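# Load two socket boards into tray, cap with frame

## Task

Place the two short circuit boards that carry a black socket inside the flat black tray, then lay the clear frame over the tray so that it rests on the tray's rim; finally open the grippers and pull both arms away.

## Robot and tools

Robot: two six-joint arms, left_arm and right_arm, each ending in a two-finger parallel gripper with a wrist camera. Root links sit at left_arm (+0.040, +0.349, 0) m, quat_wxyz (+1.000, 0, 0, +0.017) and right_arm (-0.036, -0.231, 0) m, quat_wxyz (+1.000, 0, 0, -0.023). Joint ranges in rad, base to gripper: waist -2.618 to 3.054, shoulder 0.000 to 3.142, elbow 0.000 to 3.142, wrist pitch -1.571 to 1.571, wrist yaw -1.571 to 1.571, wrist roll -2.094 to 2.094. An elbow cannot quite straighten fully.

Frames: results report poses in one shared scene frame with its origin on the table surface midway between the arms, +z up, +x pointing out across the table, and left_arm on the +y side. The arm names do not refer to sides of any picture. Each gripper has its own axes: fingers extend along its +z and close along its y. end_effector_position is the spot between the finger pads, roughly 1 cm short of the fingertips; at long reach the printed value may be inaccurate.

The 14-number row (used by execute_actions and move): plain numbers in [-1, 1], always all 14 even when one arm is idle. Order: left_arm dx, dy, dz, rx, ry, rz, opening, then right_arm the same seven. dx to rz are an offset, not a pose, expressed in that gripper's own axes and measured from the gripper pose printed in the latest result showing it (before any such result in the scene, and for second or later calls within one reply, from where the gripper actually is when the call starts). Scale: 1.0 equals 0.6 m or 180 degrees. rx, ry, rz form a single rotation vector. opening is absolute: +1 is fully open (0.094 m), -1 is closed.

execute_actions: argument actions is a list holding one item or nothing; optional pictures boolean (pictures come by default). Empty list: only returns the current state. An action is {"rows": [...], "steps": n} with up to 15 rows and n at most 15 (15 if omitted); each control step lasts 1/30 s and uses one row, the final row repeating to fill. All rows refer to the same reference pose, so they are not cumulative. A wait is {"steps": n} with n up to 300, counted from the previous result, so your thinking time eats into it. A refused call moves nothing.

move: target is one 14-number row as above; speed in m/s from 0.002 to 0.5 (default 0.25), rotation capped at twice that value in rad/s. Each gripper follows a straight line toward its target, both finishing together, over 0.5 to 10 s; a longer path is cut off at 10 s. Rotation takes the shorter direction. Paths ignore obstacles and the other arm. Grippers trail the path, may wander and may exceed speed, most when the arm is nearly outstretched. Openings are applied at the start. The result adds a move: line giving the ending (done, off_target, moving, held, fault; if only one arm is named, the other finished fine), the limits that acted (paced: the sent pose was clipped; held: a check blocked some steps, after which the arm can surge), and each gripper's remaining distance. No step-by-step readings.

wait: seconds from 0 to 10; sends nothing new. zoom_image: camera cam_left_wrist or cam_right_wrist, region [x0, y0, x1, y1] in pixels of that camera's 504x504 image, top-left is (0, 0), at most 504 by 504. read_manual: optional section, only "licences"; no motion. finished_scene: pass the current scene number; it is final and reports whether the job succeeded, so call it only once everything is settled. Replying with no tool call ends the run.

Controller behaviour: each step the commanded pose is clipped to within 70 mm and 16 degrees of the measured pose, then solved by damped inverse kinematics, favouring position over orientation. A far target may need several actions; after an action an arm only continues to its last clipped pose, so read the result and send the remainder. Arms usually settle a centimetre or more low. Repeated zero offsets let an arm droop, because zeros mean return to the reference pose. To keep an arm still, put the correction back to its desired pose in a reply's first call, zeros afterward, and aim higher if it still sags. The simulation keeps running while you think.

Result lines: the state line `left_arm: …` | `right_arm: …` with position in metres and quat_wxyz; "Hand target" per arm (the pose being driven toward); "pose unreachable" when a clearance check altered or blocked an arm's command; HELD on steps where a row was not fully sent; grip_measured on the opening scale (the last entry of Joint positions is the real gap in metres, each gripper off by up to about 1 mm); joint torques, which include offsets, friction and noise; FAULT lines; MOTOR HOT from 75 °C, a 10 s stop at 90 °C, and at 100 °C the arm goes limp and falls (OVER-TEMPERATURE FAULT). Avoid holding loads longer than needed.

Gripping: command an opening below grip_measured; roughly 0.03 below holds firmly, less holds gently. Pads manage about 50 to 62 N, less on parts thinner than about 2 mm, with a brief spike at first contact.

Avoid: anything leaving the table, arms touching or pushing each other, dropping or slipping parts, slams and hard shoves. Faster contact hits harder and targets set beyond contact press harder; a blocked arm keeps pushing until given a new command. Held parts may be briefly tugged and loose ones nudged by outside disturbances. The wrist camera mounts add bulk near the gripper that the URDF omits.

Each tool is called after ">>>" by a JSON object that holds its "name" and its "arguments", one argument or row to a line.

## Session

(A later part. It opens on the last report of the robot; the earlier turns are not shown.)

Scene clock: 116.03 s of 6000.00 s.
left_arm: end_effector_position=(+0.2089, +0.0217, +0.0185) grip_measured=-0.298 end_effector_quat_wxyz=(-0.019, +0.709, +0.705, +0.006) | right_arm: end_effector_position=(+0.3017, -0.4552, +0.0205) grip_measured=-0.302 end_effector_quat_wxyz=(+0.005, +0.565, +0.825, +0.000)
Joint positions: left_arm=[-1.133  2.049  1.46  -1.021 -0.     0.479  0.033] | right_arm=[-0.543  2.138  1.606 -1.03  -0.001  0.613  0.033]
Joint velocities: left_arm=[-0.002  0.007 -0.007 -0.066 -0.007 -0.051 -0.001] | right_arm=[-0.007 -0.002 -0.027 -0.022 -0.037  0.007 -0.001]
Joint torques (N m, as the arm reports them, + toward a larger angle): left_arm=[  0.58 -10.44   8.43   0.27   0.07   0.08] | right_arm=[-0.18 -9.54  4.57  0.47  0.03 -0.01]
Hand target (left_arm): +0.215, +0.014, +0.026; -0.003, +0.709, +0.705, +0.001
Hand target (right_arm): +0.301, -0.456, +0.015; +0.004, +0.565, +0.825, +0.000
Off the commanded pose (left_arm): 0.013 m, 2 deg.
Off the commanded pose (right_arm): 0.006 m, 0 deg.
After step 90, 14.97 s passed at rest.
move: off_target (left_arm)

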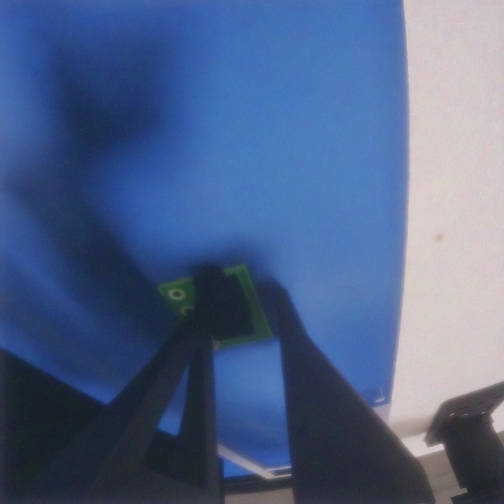

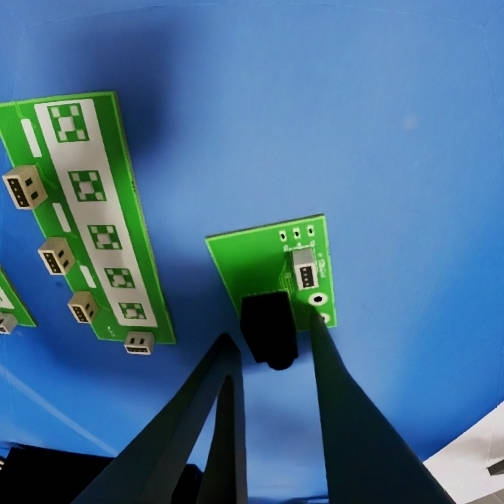

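Friction is significant. Try closing.

>>> {"name": "move", "arguments": {
  "target": [0,0,0,0,0,0,-0.72,0,0,0,0,0,0,-0.72]
}}

>>> {"name": "move", "arguments": {
  "target": [0,0,-0.15,0,0,0,-0.72,0,-0.05,-0.11,0,0,-0.72,-0.72],
  "speed": 0.35
}}

Scene clock: 119.97 s of 6000.00 s.
left_arm: end_effector_position=(+0.2090, +0.0218, +0.0185) grip_measured=-0.693 end_effector_quat_wxyz=(-0.019, +0.709, +0.705, +0.007) | right_arm: end_effector_position=(+0.3021, -0.4554, +0.0205) grip_measured=-0.682 end_effector_quat_wxyz=(+0.006, +0.565, +0.825, +0.001)
Joint positions: left_arm=[-1.133  2.049  1.46  -1.021 -0.001  0.479  0.014] | right_arm=[-0.543  2.138  1.606 -1.028 -0.001  0.613  0.015]
Joint velocities: left_arm=[-0.012  0.012  0.002  0.007  0.051  0.007  0.001] | right_arm=[-0.002 -0.002  0.017  0.007 -0.037  0.095 -0.   ]
Joint torques (N m, as the arm reports them, + toward a larger angle): left_arm=[ -0.05 -10.1    5.85   0.26  -0.02  -0.01] | right_arm=[  0.03 -10.03   5.28   0.33   0.03   0.01]
Hand target (left_arm): +0.209, +0.022, +0.018; -0.019, +0.709, +0.705, +0.006
Hand target (right_arm): +0.302, -0.455, +0.020; +0.005, +0.565, +0.825, +0.000
Off the commanded pose (left_arm): 0.000 m, 0 deg.
Off the commanded pose (right_arm): 0.000 m, 0 deg.
After step 90, 0.23 s passed at rest.
move: done

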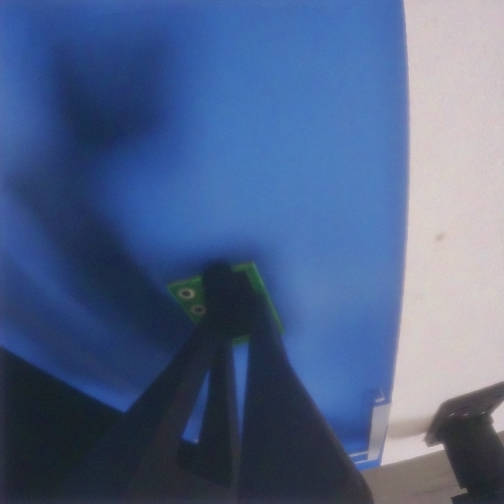

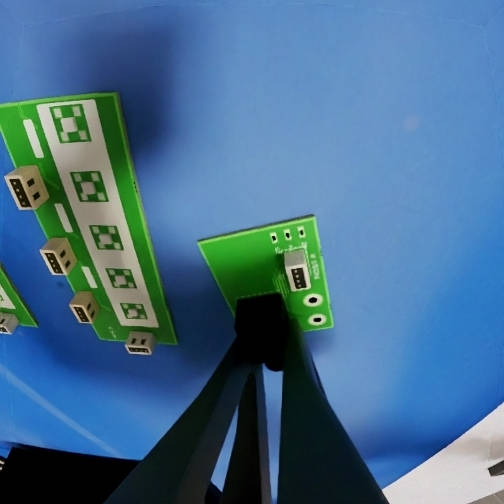

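Scene clock: 123.87 s of 6000.00 s.
left_arm: end_effector_position=(+0.2078, +0.0242, +0.0911) grip_measured=-0.693 end_effector_quat_wxyz=(-0.041, +0.709, +0.704, +0.014) | right_arm: end_effector_position=(+0.2740, -0.4642, +0.0743) grip_measured=-0.678 end_effector_quat_wxyz=(-0.003, -0.506, +0.862, +0.002)
Joint positions: left_arm=[-1.133  2.026  1.717 -1.349 -0.001  0.479  0.014] | right_arm=[-0.6    2.041  1.676 -1.212  0.005 -1.706  0.015]
Joint velocities: left_arm=[ 0.002  0.007  0.007  0.007 -0.051  0.022  0.   ] | right_arm=[ 0.007  0.002  0.002  0.066 -0.066 -0.051 -0.001]
Joint torques (N m, as the arm reports them, + toward a larger angle): left_arm=[  0.23 -12.17   8.88   0.     0.03   0.01] | right_arm=[ -0.56 -10.8    6.98   0.14  -0.02  -0.02]
Hand target (left_arm): +0.211, +0.020, +0.108; -0.019, +0.709, +0.705, +0.007
Hand target (right_arm): +0.273, -0.467, +0.086; +0.002, -0.506, +0.862, -0.005
Off the commanded pose (left_arm): 0.018 m, 3 deg.
Off the commanded pose (right_arm): 0.012 m, 1 deg.
move: off_target (left_arm, right_arm)

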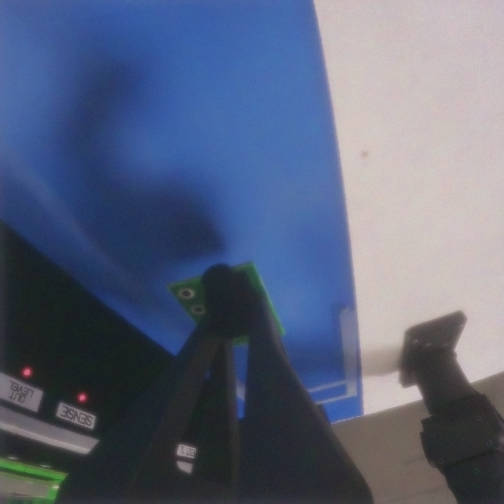

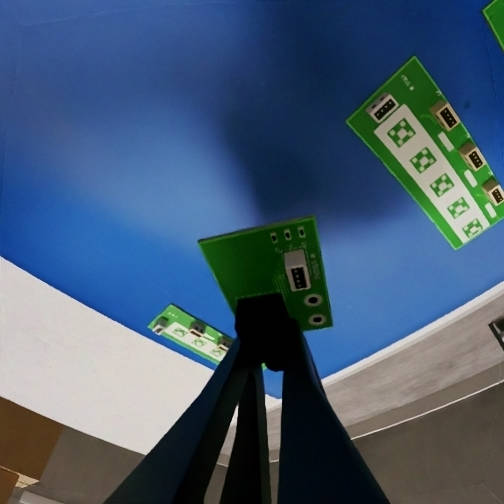

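>>> {"name": "move", "arguments": {
  "target": [0.67,0.018,0,-0.012,-0.025,0,-0.73,-0.25,0.28,-0.01,0,0,-0.162,-0.72]
}}

Scene clock: 130.87 s of 6000.00 s.
left_arm: end_effector_position=(+0.2170, +0.4269, +0.1145) grip_measured=-0.693 end_effector_quat_wxyz=(-0.015, +0.708, +0.706, -0.002) | right_arm: end_effector_position=(+0.2061, -0.2528, +0.0831) grip_measured=-0.677 end_effector_quat_wxyz=(+0.002, +0.707, -0.707, -0.001)
Joint positions: left_arm=[ 0.349  1.281  1.006 -1.31  -0.026  1.958  0.014] | right_arm=[-0.047  1.485  1.045 -1.135  0.002 -1.663  0.015]
Joint velocities: left_arm=[-0.002  0.007 -0.002 -0.007  0.037  0.037 -0.   ] | right_arm=[ 0.012 -0.012  0.002  0.051 -0.007 -0.007  0.001]
Joint torques (N m, as the arm reports them, + toward a larger angle): left_arm=[ 1.08 -3.    9.12  0.07  0.23  0.07] | right_arm=[ 0.45 -6.35  4.5   0.28 -0.05  0.06]
Hand target (left_arm): +0.220, +0.427, +0.120; -0.006, +0.709, +0.705, -0.004
Hand target (right_arm): +0.202, -0.249, +0.085; -0.002, +0.707, -0.707, -0.003
Off the commanded pose (left_arm): 0.009 m, 2 deg.
Off the commanded pose (right_arm): 0.006 m, 0 deg.
After step 90, 1.60 s passed at rest.
move: done

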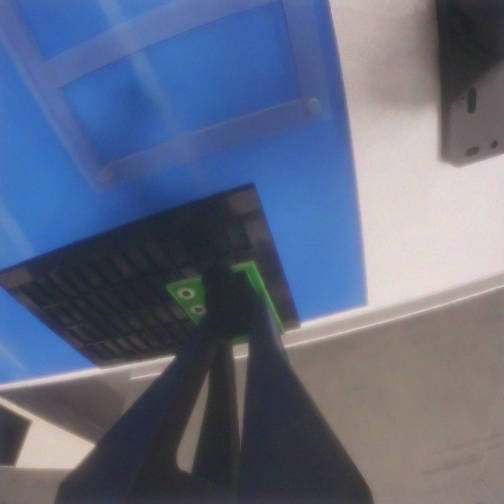

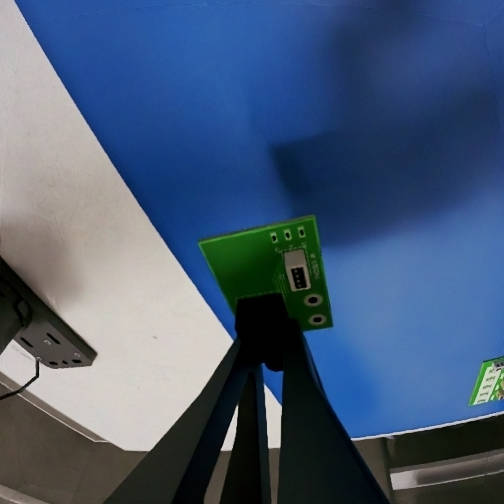

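>>> {"name": "move", "arguments": {
  "target": [0.11,0.21,0.04,-0.01,-0.01,0,-0.73,-0.46,-0.01,0.055,0,0,0,-0.72]
}}

Scene clock: 137.50 s of 6000.00 s.
left_arm: end_effector_position=(+0.3366, +0.4899, +0.0801) grip_measured=-0.693 end_effector_quat_wxyz=(-0.006, +0.708, +0.706, -0.010) | right_arm: end_effector_position=(+0.2081, +0.0256, +0.0493) grip_measured=-0.677 end_effector_quat_wxyz=(-0.002, +0.710, -0.704, -0.006)
Joint positions: left_arm=[ 0.403  1.823  1.4   -1.171 -0.004  2.01   0.014] | right_arm=[ 0.846  1.922  1.405 -1.05  -0.011 -0.778  0.015]
Joint velocities: left_arm=[-0.002  0.002  0.007  0.037 -0.007 -0.037 -0.   ] | right_arm=[-0.017 -0.012 -0.002  0.037 -0.022  0.066  0.001]
Joint torques (N m, as the arm reports them, + toward a larger angle): left_arm=[ 0.75 -8.34  8.9   0.19  0.19  0.12] | right_arm=[-0.03 -7.9   6.88  0.25  0.02  0.08]
Hand target (left_arm): +0.343, +0.493, +0.088; +0.007, +0.708, +0.706, -0.001
Hand target (right_arm): +0.211, +0.028, +0.052; -0.004, +0.707, -0.707, -0.006
Off the commanded pose (left_arm): 0.011 m, 2 deg.
Off the commanded pose (right_arm): 0.005 m, 1 deg.
After step 90, 1.93 s passed at rest.
move: off_target (left_arm)

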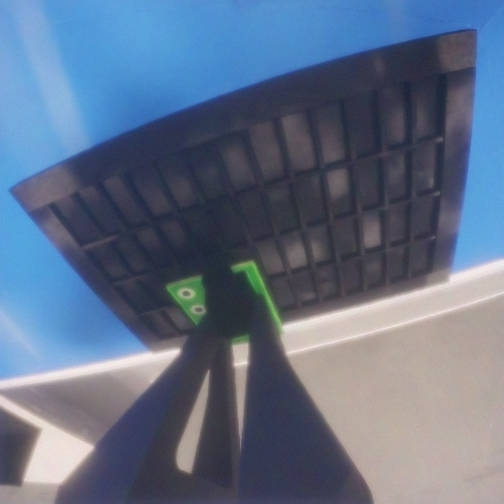

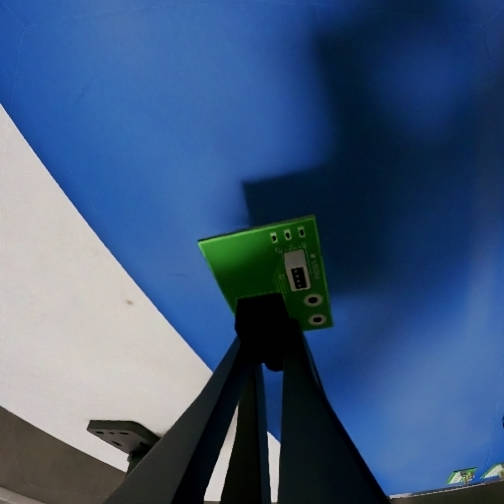

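>>> {"name": "move", "arguments": {
  "target": [0.005,0.04,0.06,-0.01,0,0,-0.73,0,0,0.053,0,0,0,-0.72],
  "speed": 0.05
}}

Scene clock: 140.87 s of 6000.00 s.
left_arm: end_effector_position=(+0.3577, +0.4997, +0.0443) grip_measured=-0.693 end_effector_quat_wxyz=(-0.001, +0.706, +0.708, +0.003) | right_arm: end_effector_position=(+0.2078, +0.0253, +0.0231) grip_measured=-0.677 end_effector_quat_wxyz=(-0.003, +0.709, -0.705, -0.006)
Joint positions: left_arm=[ 0.403  1.915  1.376 -1.026 -0.004  2.006  0.014] | right_arm=[ 0.846  1.951  1.336 -0.95  -0.011 -0.776  0.015]
Joint velocities: left_arm=[-0.012 -0.027  0.012  0.007 -0.022 -0.081 -0.   ] | right_arm=[ 0.007 -0.007  0.007  0.007 -0.007  0.007 -0.   ]
Joint torques (N m, as the arm reports them, + toward a larger angle): left_arm=[-1.35 -9.18  5.32  0.32  0.18 -0.05] | right_arm=[ 0.18 -7.75  4.36  0.46  0.02  0.01]
Hand target (left_arm): +0.360, +0.492, +0.044; +0.005, +0.708, +0.706, +0.001
Hand target (right_arm): +0.208, +0.026, +0.018; -0.002, +0.710, -0.704, -0.006
Off the commanded pose (left_arm): 0.007 m, 1 deg.
Off the commanded pose (right_arm): 0.006 m, 0 deg.
move: done

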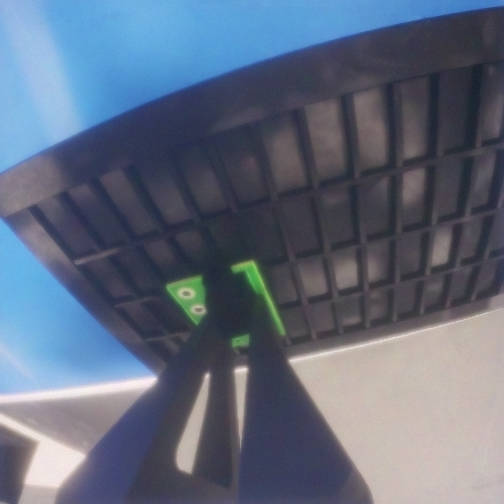

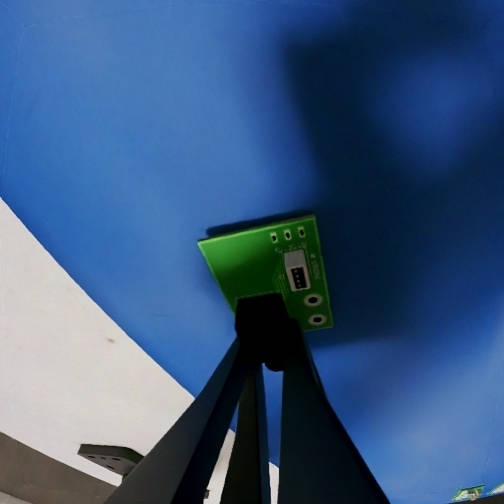

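>>> {"name": "move", "arguments": {
  "target": [-0.02,0,0.03,0,0,0,-0.73,0,0,0.012,0,0,0,-0.72],
  "speed": 0.03
}}

Scene clock: 144.47 s of 6000.00 s.
left_arm: end_effector_position=(+0.3575, +0.4914, +0.0284) grip_measured=-0.693 end_effector_quat_wxyz=(-0.001, +0.707, +0.707, +0.004) | right_arm: end_effector_position=(+0.2093, +0.0269, +0.0231) grip_measured=-0.677 end_effector_quat_wxyz=(-0.007, +0.709, -0.705, -0.006)
Joint positions: left_arm=[ 0.381  1.92   1.316 -0.96  -0.004  1.986  0.014] | right_arm=[ 0.846  1.951  1.336 -0.942 -0.011 -0.776  0.015]
Joint velocities: left_arm=[-0.017 -0.002 -0.002  0.022 -0.037  0.051 -0.   ] | right_arm=[ 0.002 -0.017 -0.022 -0.051 -0.007  0.037  0.   ]
Joint torques (N m, as the arm reports them, + toward a larger angle): left_arm=[-0.76 -8.8   5.16  0.47  0.01 -0.13] | right_arm=[ 0.05 -7.87  3.89  0.51  0.02  0.02]
Hand target (left_arm): +0.358, +0.488, +0.026; -0.001, +0.706, +0.708, +0.003
Hand target (right_arm): +0.208, +0.025, +0.016; -0.003, +0.709, -0.705, -0.006
Off the commanded pose (left_arm): 0.004 m, 0 deg.
Off the commanded pose (right_arm): 0.008 m, 1 deg.
move: done

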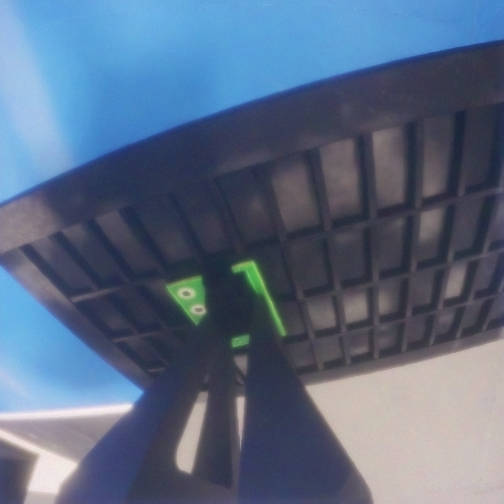

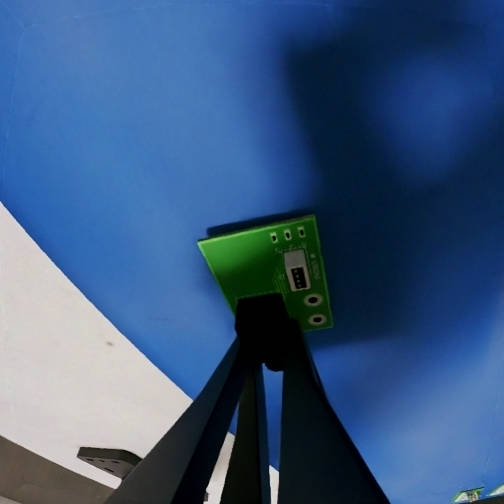

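>>> {"name": "move", "arguments": {
  "target": [0,0,0.012,0,0,0,-0.73,0,0,0,0,0,0,-0.3],
  "speed": 0.02
}}

>>> {"name": "move", "arguments": {
  "target": [0,0,0,0,0,0,-0.3,0,0,-0.1,0,0,0,-0.3]
}}

>>> {"name": "move", "arguments": {
  "target": [0,0,-0.1,0,0,0,-0.3,0.3,0,-0.05,0,0,0,-0.3]
}}

>>> {"name": "move", "arguments": {
  "target": [-0.13,-0.24,-0.06,0,0,0,-0.3,0.3,0,0,0,0,0,-0.3]
}}

Scene clock: 147.83 s of 6000.00 s.
left_arm: end_effector_position=(+0.3609, +0.4929, +0.0285) grip_measured=-0.693 end_effector_quat_wxyz=(+0.002, +0.706, +0.708, +0.011) | right_arm: end_effector_position=(+0.2094, +0.0270, +0.0231) grip_measured=-0.302 end_effector_quat_wxyz=(-0.008, +0.709, -0.705, -0.006)
Joint positions: left_arm=[ 0.381  1.92   1.316 -0.944 -0.004  1.985  0.014] | right_arm=[ 0.846  1.951  1.336 -0.941 -0.011 -0.776  0.033]
Joint velocities: left_arm=[-0.007  0.012 -0.007  0.037 -0.022 -0.007 -0.   ] | right_arm=[ 0.002 -0.007 -0.002  0.037 -0.066  0.037 -0.   ]
Joint torques (N m, as the arm reports them, + toward a larger angle): left_arm=[ 0.07 -8.2   4.51  0.43  0.05  0.03] | right_arm=[ 0.01 -8.54  5.15  0.36  0.02  0.02]
Hand target (left_arm): +0.357, +0.491, +0.021; -0.001, +0.707, +0.707, +0.004
Hand target (right_arm): +0.209, +0.027, +0.023; -0.007, +0.709, -0.705, -0.006
Off the commanded pose (left_arm): 0.008 m, 1 deg.
Off the commanded pose (right_arm): 0.000 m, 0 deg.
move: done

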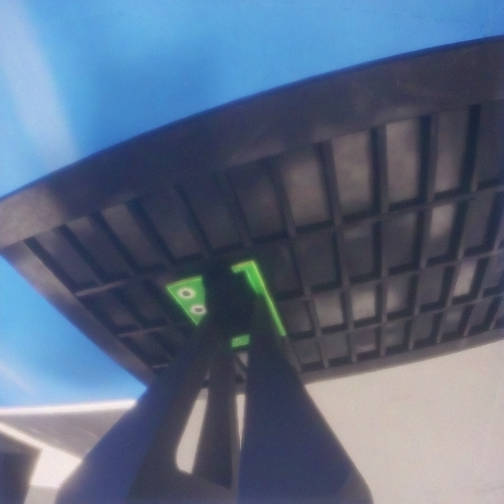

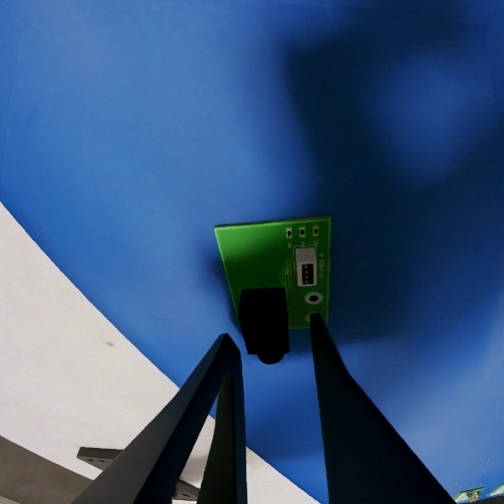

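Scene clock: 148.87 s of 6000.00 s.
left_arm: end_effector_position=(+0.3609, +0.4929, +0.0285) grip_measured=-0.302 end_effector_quat_wxyz=(+0.002, +0.706, +0.708, +0.011) | right_arm: end_effector_position=(+0.2088, +0.0263, +0.0770) grip_measured=-0.302 end_effector_quat_wxyz=(-0.005, +0.709, -0.705, -0.006)
Joint positions: left_arm=[ 0.381  1.92   1.316 -0.944 -0.004  1.985  0.033] | right_arm=[ 0.846  1.897  1.485 -1.148 -0.011 -0.776  0.033]
Joint velocities: left_arm=[-0.012  0.012 -0.002 -0.051 -0.022 -0.037 -0.   ] | right_arm=[ 0.002 -0.002 -0.012 -0.022  0.022 -0.007  0.   ]
Joint torques (N m, as the arm reports them, + toward a larger angle): left_arm=[-0.02 -8.96  6.03  0.31  0.02 -0.02] | right_arm=[-0.2  -8.89  6.41  0.24  0.02 -0.01]
Hand target (left_arm): +0.361, +0.493, +0.028; +0.002, +0.706, +0.708, +0.011
Hand target (right_arm): +0.210, +0.026, +0.083; -0.008, +0.709, -0.705, -0.006
Off the commanded pose (left_arm): 0.000 m, 0 deg.
Off the commanded pose (right_arm): 0.006 m, 0 deg.
move: done

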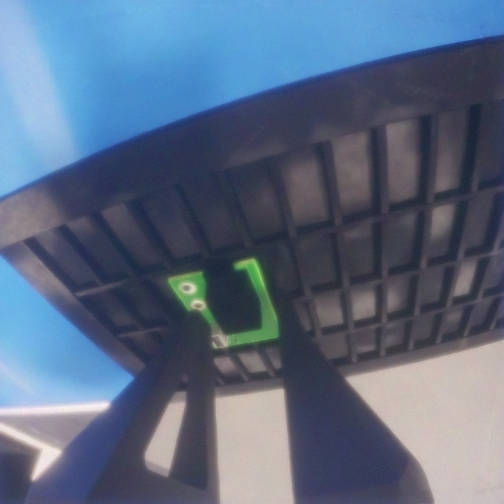

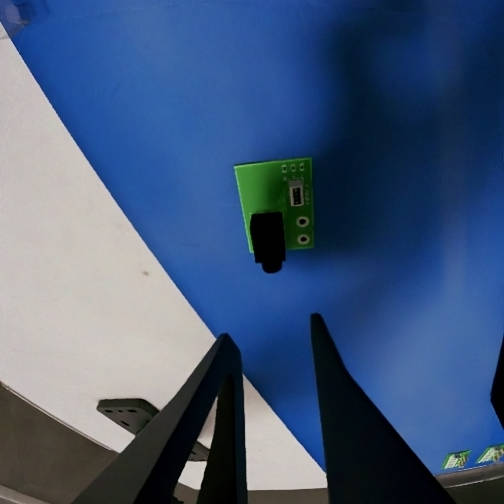

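Scene clock: 150.27 s of 6000.00 s.
left_arm: end_effector_position=(+0.3570, +0.4912, +0.0748) grip_measured=-0.302 end_effector_quat_wxyz=(-0.002, +0.706, +0.708, -0.000) | right_arm: end_effector_position=(+0.2186, -0.1552, +0.1040) grip_measured=-0.302 end_effector_quat_wxyz=(-0.004, +0.708, -0.706, +0.005)
Joint positions: left_arm=[ 0.381  1.878  1.451 -1.145 -0.004  1.985  0.033] | right_arm=[ 0.334  1.543  1.183 -1.199  0.005 -1.284  0.033]
Joint velocities: left_arm=[ 0.002 -0.002  0.007 -0.051 -0.095 -0.007 -0.001] | right_arm=[ 0.002  0.017 -0.002 -0.022 -0.051 -0.051  0.001]
Joint torques (N m, as the arm reports them, + toward a larger angle): left_arm=[  0.05 -10.3    8.74   0.05   0.03   0.03] | right_arm=[-0.26 -6.75  4.66  0.2  -0.07 -0.01]
Hand target (left_arm): +0.359, +0.492, +0.088; +0.002, +0.706, +0.708, +0.011
Hand target (right_arm): +0.211, -0.157, +0.106; -0.002, +0.709, -0.705, -0.002
Off the commanded pose (left_arm): 0.014 m, 1 deg.
Off the commanded pose (right_arm): 0.009 m, 1 deg.
move: off_target (left_arm)

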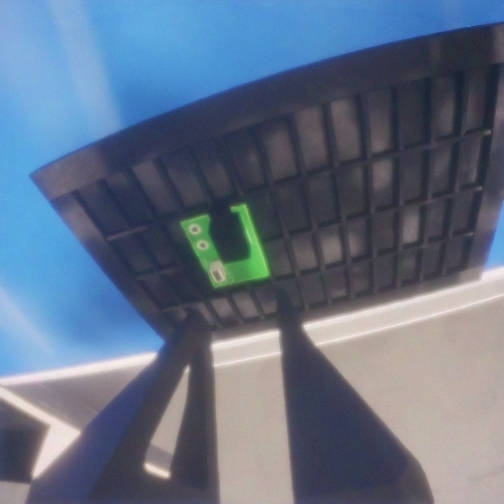

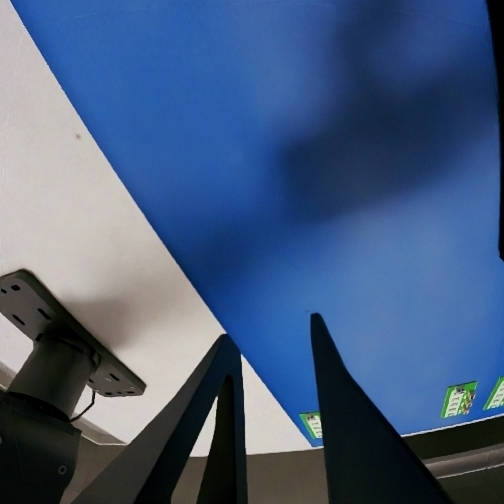

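Scene clock: 151.67 s of 6000.00 s.
left_arm: end_effector_position=(+0.2189, +0.4175, +0.1108) grip_measured=-0.302 end_effector_quat_wxyz=(+0.001, +0.706, +0.708, +0.006) | right_arm: end_effector_position=(+0.2130, -0.3378, +0.1015) grip_measured=-0.302 end_effector_quat_wxyz=(+0.009, +0.706, -0.708, +0.007)
Joint positions: left_arm=[ 0.321  1.249  0.97  -1.28  -0.004  1.924  0.033] | right_arm=[-0.349  1.57   1.2   -1.195  0.021 -1.962  0.033]
Joint velocities: left_arm=[-0.002 -0.012  0.002 -0.007  0.037 -0.007 -0.001] | right_arm=[-0.027  0.002  0.007 -0.037 -0.081  0.066  0.   ]
Joint torques (N m, as the arm reports them, + toward a larger angle): left_arm=[-0.96 -4.67  5.49  0.09  0.05 -0.07] | right_arm=[-0.21 -4.93  7.09  0.33 -0.1  -0.03]
Hand target (left_arm): +0.213, +0.413, +0.112; -0.002, +0.706, +0.708, -0.000
Hand target (right_arm): +0.218, -0.339, +0.104; +0.001, +0.708, -0.706, +0.007
Off the commanded pose (left_arm): 0.007 m, 1 deg.
Off the commanded pose (right_arm): 0.007 m, 2 deg.
move: done

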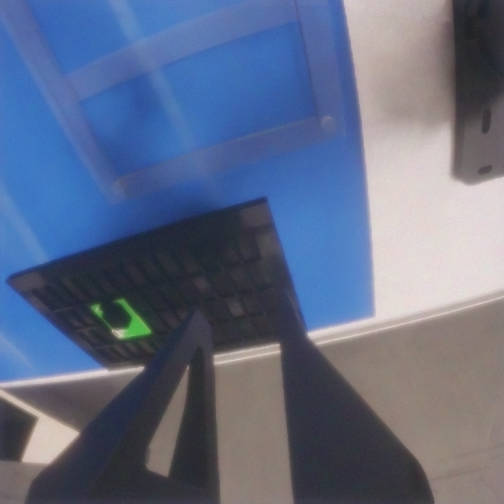

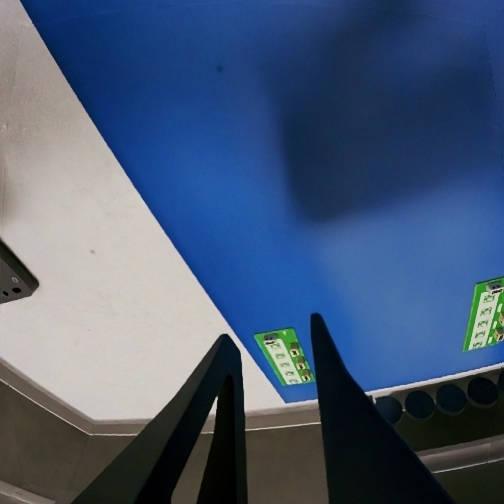

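Target (0.213,0.03,0.06).

>>> {"name": "move", "arguments": {
  "target": [-0.655,-0.005,0.08,0,-0.01,0.04,-0.2,0,0,0,0,0,0,-0.3]
}}

>>> {"name": "move", "arguments": {
  "target": [0,0,0.04,0,0,0,-0.2,0,0,0,0,0,0,-0.3],
  "speed": 0.06
}}

Scene clock: 156.17 s of 6000.00 s.
left_arm: end_effector_position=(+0.2167, +0.0285, +0.0526) grip_measured=-0.202 end_effector_quat_wxyz=(+0.004, +0.753, +0.658, -0.001) | right_arm: end_effector_position=(+0.2129, -0.3380, +0.1015) grip_measured=-0.302 end_effector_quat_wxyz=(+0.009, +0.707, -0.707, +0.007)
Joint positions: left_arm=[-1.106  1.958  1.469 -1.073 -0.     0.634  0.037] | right_arm=[-0.349  1.57   1.2   -1.195  0.022 -1.965  0.033]
Joint velocities: left_arm=[-0.007  0.017 -0.002  0.022 -0.051 -0.007 -0.   ] | right_arm=[-0.002 -0.022 -0.007 -0.037 -0.022  0.022 -0.001]
Joint torques (N m, as the arm reports them, + toward a larger angle): left_arm=[-0.11 -9.98  9.07  0.21 -0.03 -0.12] | right_arm=[ 0.05 -5.73  5.48  0.35  0.03  0.03]
Hand target (left_arm): +0.219, +0.023, +0.062; +0.016, +0.749, +0.662, -0.002
Hand target (right_arm): +0.213, -0.338, +0.102; +0.009, +0.706, -0.708, +0.007
Off the commanded pose (left_arm): 0.008 m, 1 deg.
Off the commanded pose (right_arm): 0.000 m, 0 deg.
move: done

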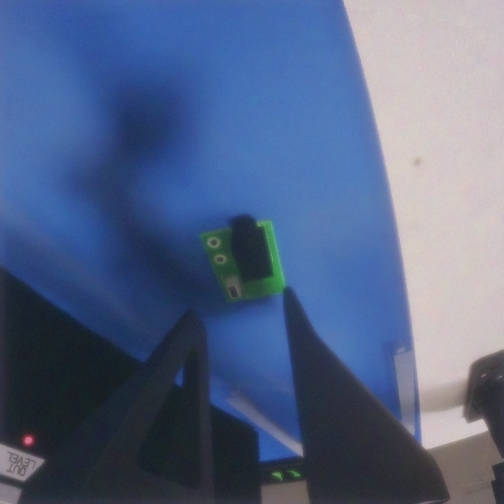

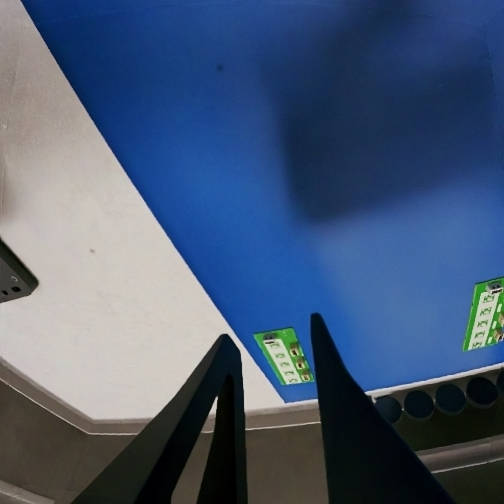

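Scene clock: 157.07 s of 6000.00 s.
left_arm: end_effector_position=(+0.2155, +0.0306, +0.0280) grip_measured=-0.202 end_effector_quat_wxyz=(-0.003, +0.753, +0.658, +0.001) | right_arm: end_effector_position=(+0.2128, -0.3382, +0.1015) grip_measured=-0.302 end_effector_quat_wxyz=(+0.010, +0.707, -0.707, +0.007)
Joint positions: left_arm=[-1.106  1.991  1.414 -1.001 -0.     0.634  0.037] | right_arm=[-0.349  1.57   1.2   -1.195  0.023 -1.965  0.033]
Joint velocities: left_arm=[ 0.002  0.002  0.007  0.022 -0.066  0.007 -0.   ] | right_arm=[-0.017 -0.002 -0.017 -0.007 -0.007 -0.11   0.001]
Joint torques (N m, as the arm reports them, + toward a larger angle): left_arm=[ -0.05 -10.01   5.42   0.36   0.06  -0.02] | right_arm=[ 0.02 -5.76  5.42  0.34  0.03  0.03]
Hand target (left_arm): +0.217, +0.028, +0.029; +0.005, +0.753, +0.658, -0.001
Hand target (right_arm): +0.213, -0.338, +0.102; +0.009, +0.707, -0.707, +0.007
Off the commanded pose (left_arm): 0.003 m, 1 deg.
Off the commanded pose (right_arm): 0.000 m, 0 deg.
move: done

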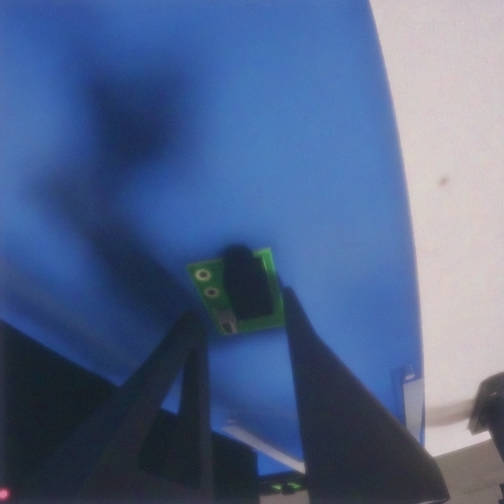

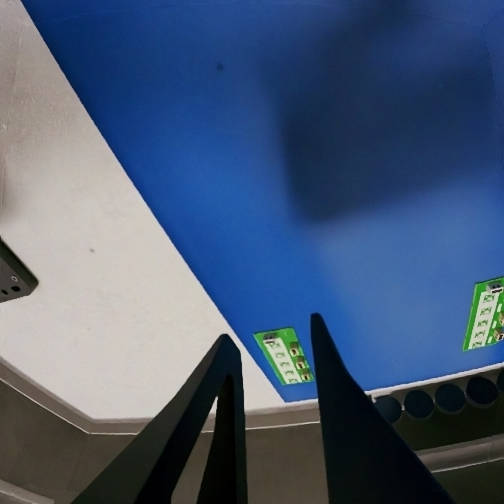

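>>> {"name": "move", "arguments": {
  "target": [-0.006,-0.006,0.02,0,0,0,-0.2,0,0,0,0,0,0,-0.3],
  "speed": 0.04
}}

>>> {"name": "move", "arguments": {
  "target": [0,0,0,0,0,0,-0.73,0,0,0,0,0,0,-0.3]
}}

Scene clock: 161.00 s of 6000.00 s.
left_arm: end_effector_position=(+0.2148, +0.0322, +0.0167) grip_measured=-0.202 end_effector_quat_wxyz=(-0.010, +0.752, +0.659, +0.003) | right_arm: end_effector_position=(+0.2128, -0.3384, +0.1015) grip_measured=-0.302 end_effector_quat_wxyz=(+0.010, +0.707, -0.707, +0.007)
Joint positions: left_arm=[-1.106  2.012  1.397 -0.977 -0.001  0.631  0.037] | right_arm=[-0.349  1.57   1.2   -1.195  0.025 -1.965  0.033]
Joint velocities: left_arm=[ 0.002 -0.017 -0.007 -0.022  0.007 -0.007 -0.001] | right_arm=[ 0.012 -0.012 -0.007 -0.007 -0.095  0.037  0.   ]
Joint torques (N m, as the arm reports them, + toward a larger angle): left_arm=[-1.13 -9.6   5.4   0.52  0.04 -0.11] | right_arm=[ 0.04 -5.71  5.42  0.34  0.03  0.01]
Hand target (left_arm): +0.211, +0.027, +0.016; -0.003, +0.753, +0.658, +0.001
Hand target (right_arm): +0.213, -0.338, +0.102; +0.010, +0.707, -0.707, +0.007
Off the commanded pose (left_arm): 0.006 m, 1 deg.
Off the commanded pose (right_arm): 0.000 m, 0 deg.
After step 90, 0.20 s passed at rest.
move: done

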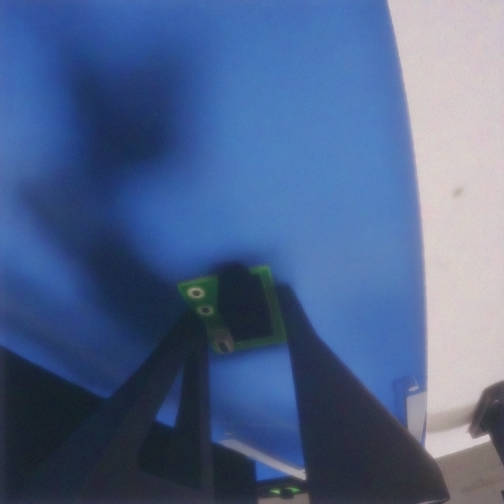

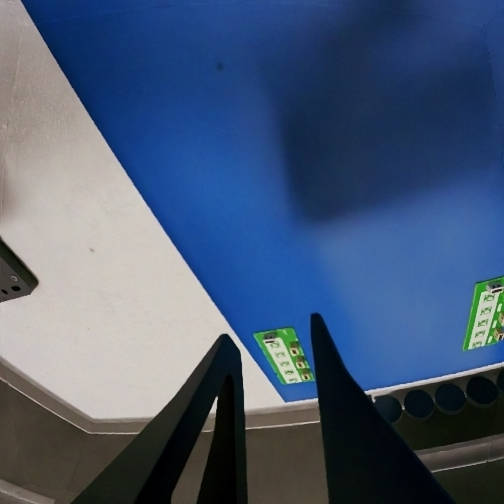

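Scene clock: 161.50 s of 6000.00 s.
left_arm: end_effector_position=(+0.2149, +0.0322, +0.0167) grip_measured=-0.693 end_effector_quat_wxyz=(-0.010, +0.752, +0.659, +0.003) | right_arm: end_effector_position=(+0.2127, -0.3386, +0.1015) grip_measured=-0.302 end_effector_quat_wxyz=(+0.011, +0.707, -0.707, +0.008)
Joint positions: left_arm=[-1.106  2.012  1.397 -0.977 -0.001  0.631  0.014] | right_arm=[-0.349  1.57   1.2   -1.195  0.026 -1.965  0.033]
Joint velocities: left_arm=[-0.022 -0.007  0.002  0.051  0.066 -0.022 -0.   ] | right_arm=[ 0.012  0.002  0.007 -0.037 -0.051  0.037 -0.001]
Joint torques (N m, as the arm reports them, + toward a larger angle): left_arm=[-0.25 -9.35  5.81  0.24  0.04  0.02] | right_arm=[ 0.04 -5.71  5.43  0.35  0.02  0.03]
Hand target (left_arm): +0.215, +0.032, +0.017; -0.010, +0.752, +0.659, +0.003
Hand target (right_arm): +0.213, -0.338, +0.102; +0.010, +0.707, -0.707, +0.007
Off the commanded pose (left_arm): 0.000 m, 0 deg.
Off the commanded pose (right_arm): 0.000 m, 0 deg.
move: done

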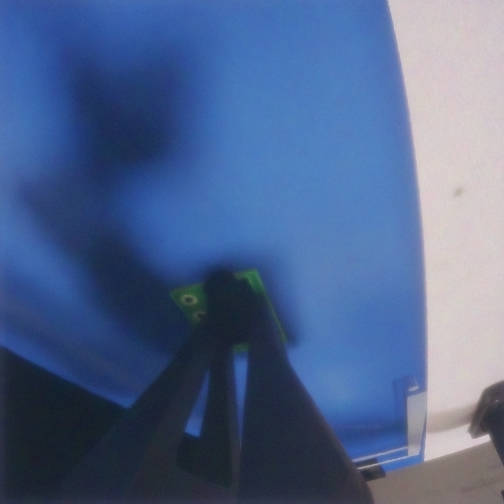

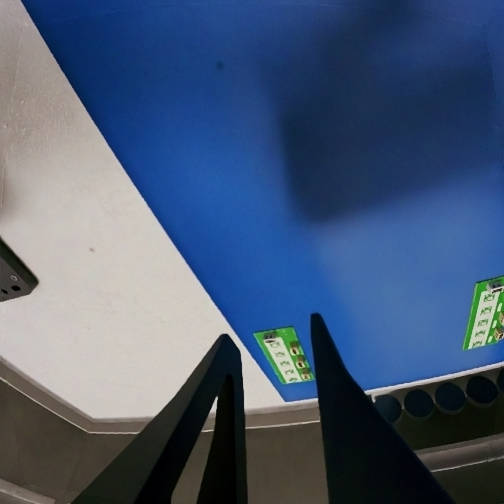

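>>> {"name": "move", "arguments": {
  "target": [0,0,-0.15,-0.01,-0.02,-0.042,-0.73,0,0,0,0,0,0,-0.3]
}}

>>> {"name": "move", "arguments": {
  "target": [0.62,0,0,0,0,0,-0.73,0,0,0,0,0,0,-0.3]
}}

>>> {"name": "move", "arguments": {
  "target": [0.15,0.155,0.03,-0.01,-0.01,0,-0.73,0,0,0,0,0,0,-0.3]
}}

Scene clock: 186.40 s of 6000.00 s.
left_arm: end_effector_position=(+0.2139, +0.0339, +0.0994) grip_measured=-0.693 end_effector_quat_wxyz=(+0.016, +0.712, +0.702, -0.004) | right_arm: end_effector_position=(+0.2126, -0.3388, +0.1015) grip_measured=-0.302 end_effector_quat_wxyz=(+0.011, +0.707, -0.707, +0.008)
Joint positions: left_arm=[-1.106  1.883  1.554 -1.21  -0.001  0.515  0.014] | right_arm=[-0.349  1.57   1.2   -1.195  0.027 -1.965  0.033]
Joint velocities: left_arm=[ 0.012  0.007  0.002 -0.066  0.095 -0.022 -0.   ] | right_arm=[ 0.002 -0.007 -0.007 -0.066 -0.007 -0.037  0.   ]
Joint torques (N m, as the arm reports them, + toward a larger angle): left_arm=[ 0.38 -9.39  8.3   0.25  0.08 -0.11] | right_arm=[ 0.06 -5.72  5.43  0.35  0.02  0.02]
Hand target (left_arm): +0.216, +0.031, +0.107; +0.023, +0.706, +0.707, -0.010
Hand target (right_arm): +0.213, -0.339, +0.102; +0.011, +0.707, -0.707, +0.008
Off the commanded pose (left_arm): 0.008 m, 1 deg.
Off the commanded pose (right_arm): 0.000 m, 0 deg.
After step 90, 20.83 s passed at rest.
move: done

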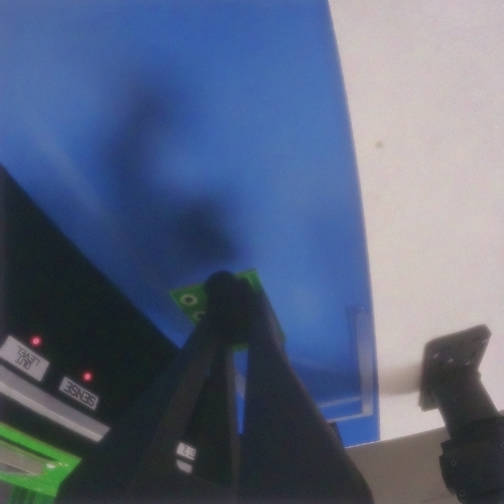

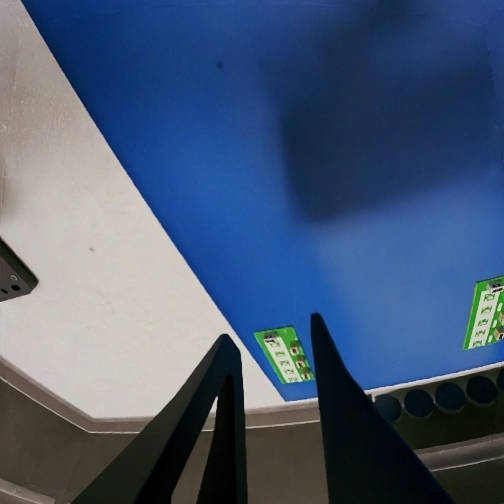

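Scene clock: 188.67 s of 6000.00 s.
left_arm: end_effector_position=(+0.2129, +0.4073, +0.0823) grip_measured=-0.693 end_effector_quat_wxyz=(-0.000, +0.712, +0.702, -0.007) | right_arm: end_effector_position=(+0.2125, -0.3390, +0.1016) grip_measured=-0.302 end_effector_quat_wxyz=(+0.012, +0.707, -0.707, +0.008)
Joint positions: left_arm=[ 0.288  1.247  0.855 -1.191  0.005  1.907  0.014] | right_arm=[-0.349  1.57   1.2   -1.195  0.028 -1.965  0.033]
Joint velocities: left_arm=[0.002 0.007 0.012 0.007 0.066 0.022 0.   ] | right_arm=[-0.007 -0.002 -0.022 -0.037  0.007 -0.066 -0.   ]
Joint torques (N m, as the arm reports them, + toward a larger angle): left_arm=[ 1.14 -2.55  8.8   0.19  0.21  0.07] | right_arm=[ 0.01 -5.74  5.45  0.35  0.03  0.04]
Hand target (left_arm): +0.218, +0.408, +0.088; +0.011, +0.713, +0.702, -0.006
Hand target (right_arm): +0.213, -0.339, +0.102; +0.011, +0.707, -0.707, +0.008
Off the commanded pose (left_arm): 0.010 m, 2 deg.
Off the commanded pose (right_arm): 0.000 m, 0 deg.
move: done

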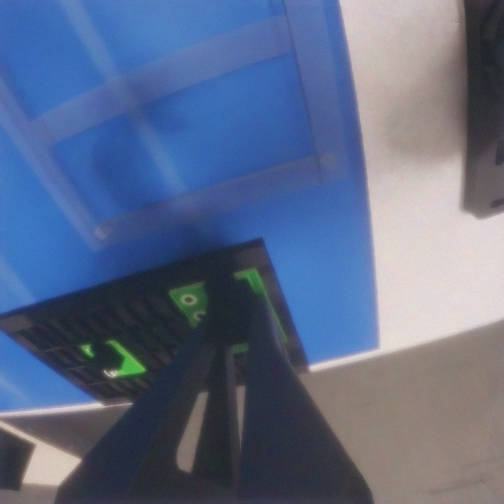

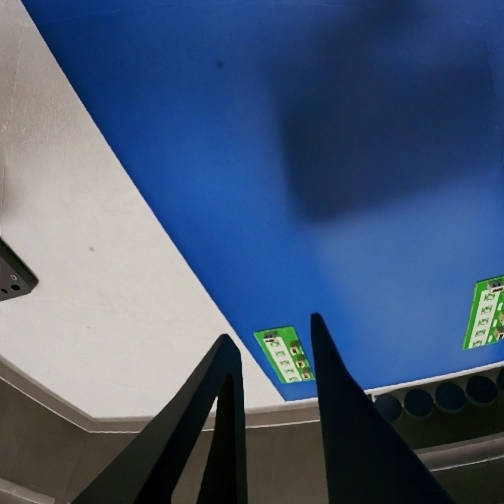

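Scene clock: 189.63 s of 6000.00 s.
left_arm: end_effector_position=(+0.2999, +0.4932, +0.0537) grip_measured=-0.693 end_effector_quat_wxyz=(+0.006, +0.706, +0.708, -0.015) | right_arm: end_effector_position=(+0.2125, -0.3392, +0.1016) grip_measured=-0.302 end_effector_quat_wxyz=(+0.012, +0.707, -0.707, +0.008)
Joint positions: left_arm=[ 0.479  1.736  1.185 -1.047  0.019  2.081  0.014] | right_arm=[-0.349  1.57   1.2   -1.195  0.029 -1.965  0.033]
Joint velocities: left_arm=[ 0.007 -0.012 -0.002 -0.007 -0.007 -0.037  0.   ] | right_arm=[-0.017  0.007  0.002  0.051  0.022  0.022  0.001]
Joint torques (N m, as the arm reports them, + toward a larger angle): left_arm=[ 0.47 -7.67  8.84  0.11  0.21  0.11] | right_arm=[ 0.   -5.71  5.43  0.35  0.03  0.02]
Hand target (left_arm): +0.307, +0.496, +0.062; +0.018, +0.708, +0.706, -0.007
Hand target (right_arm): +0.213, -0.339, +0.102; +0.012, +0.707, -0.707, +0.008
Off the commanded pose (left_arm): 0.012 m, 2 deg.
Off the commanded pose (right_arm): 0.000 m, 0 deg.
joint sent to its limit (left arm) — the command would take joint 6 (wrist roll) past its upper limit, so that joint was sent only as far as its limit.
move: off_target (left_arm)

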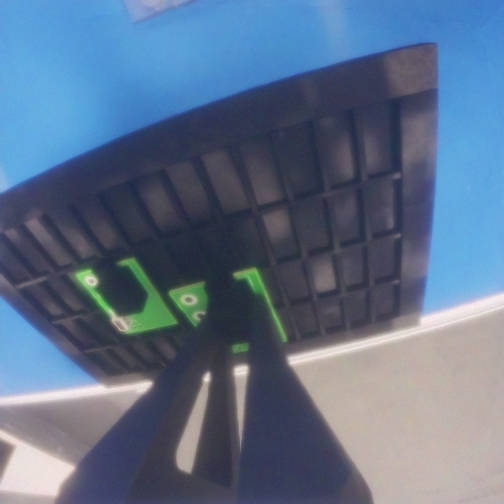

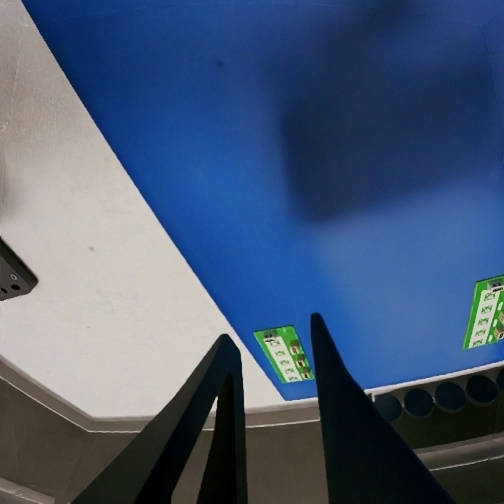

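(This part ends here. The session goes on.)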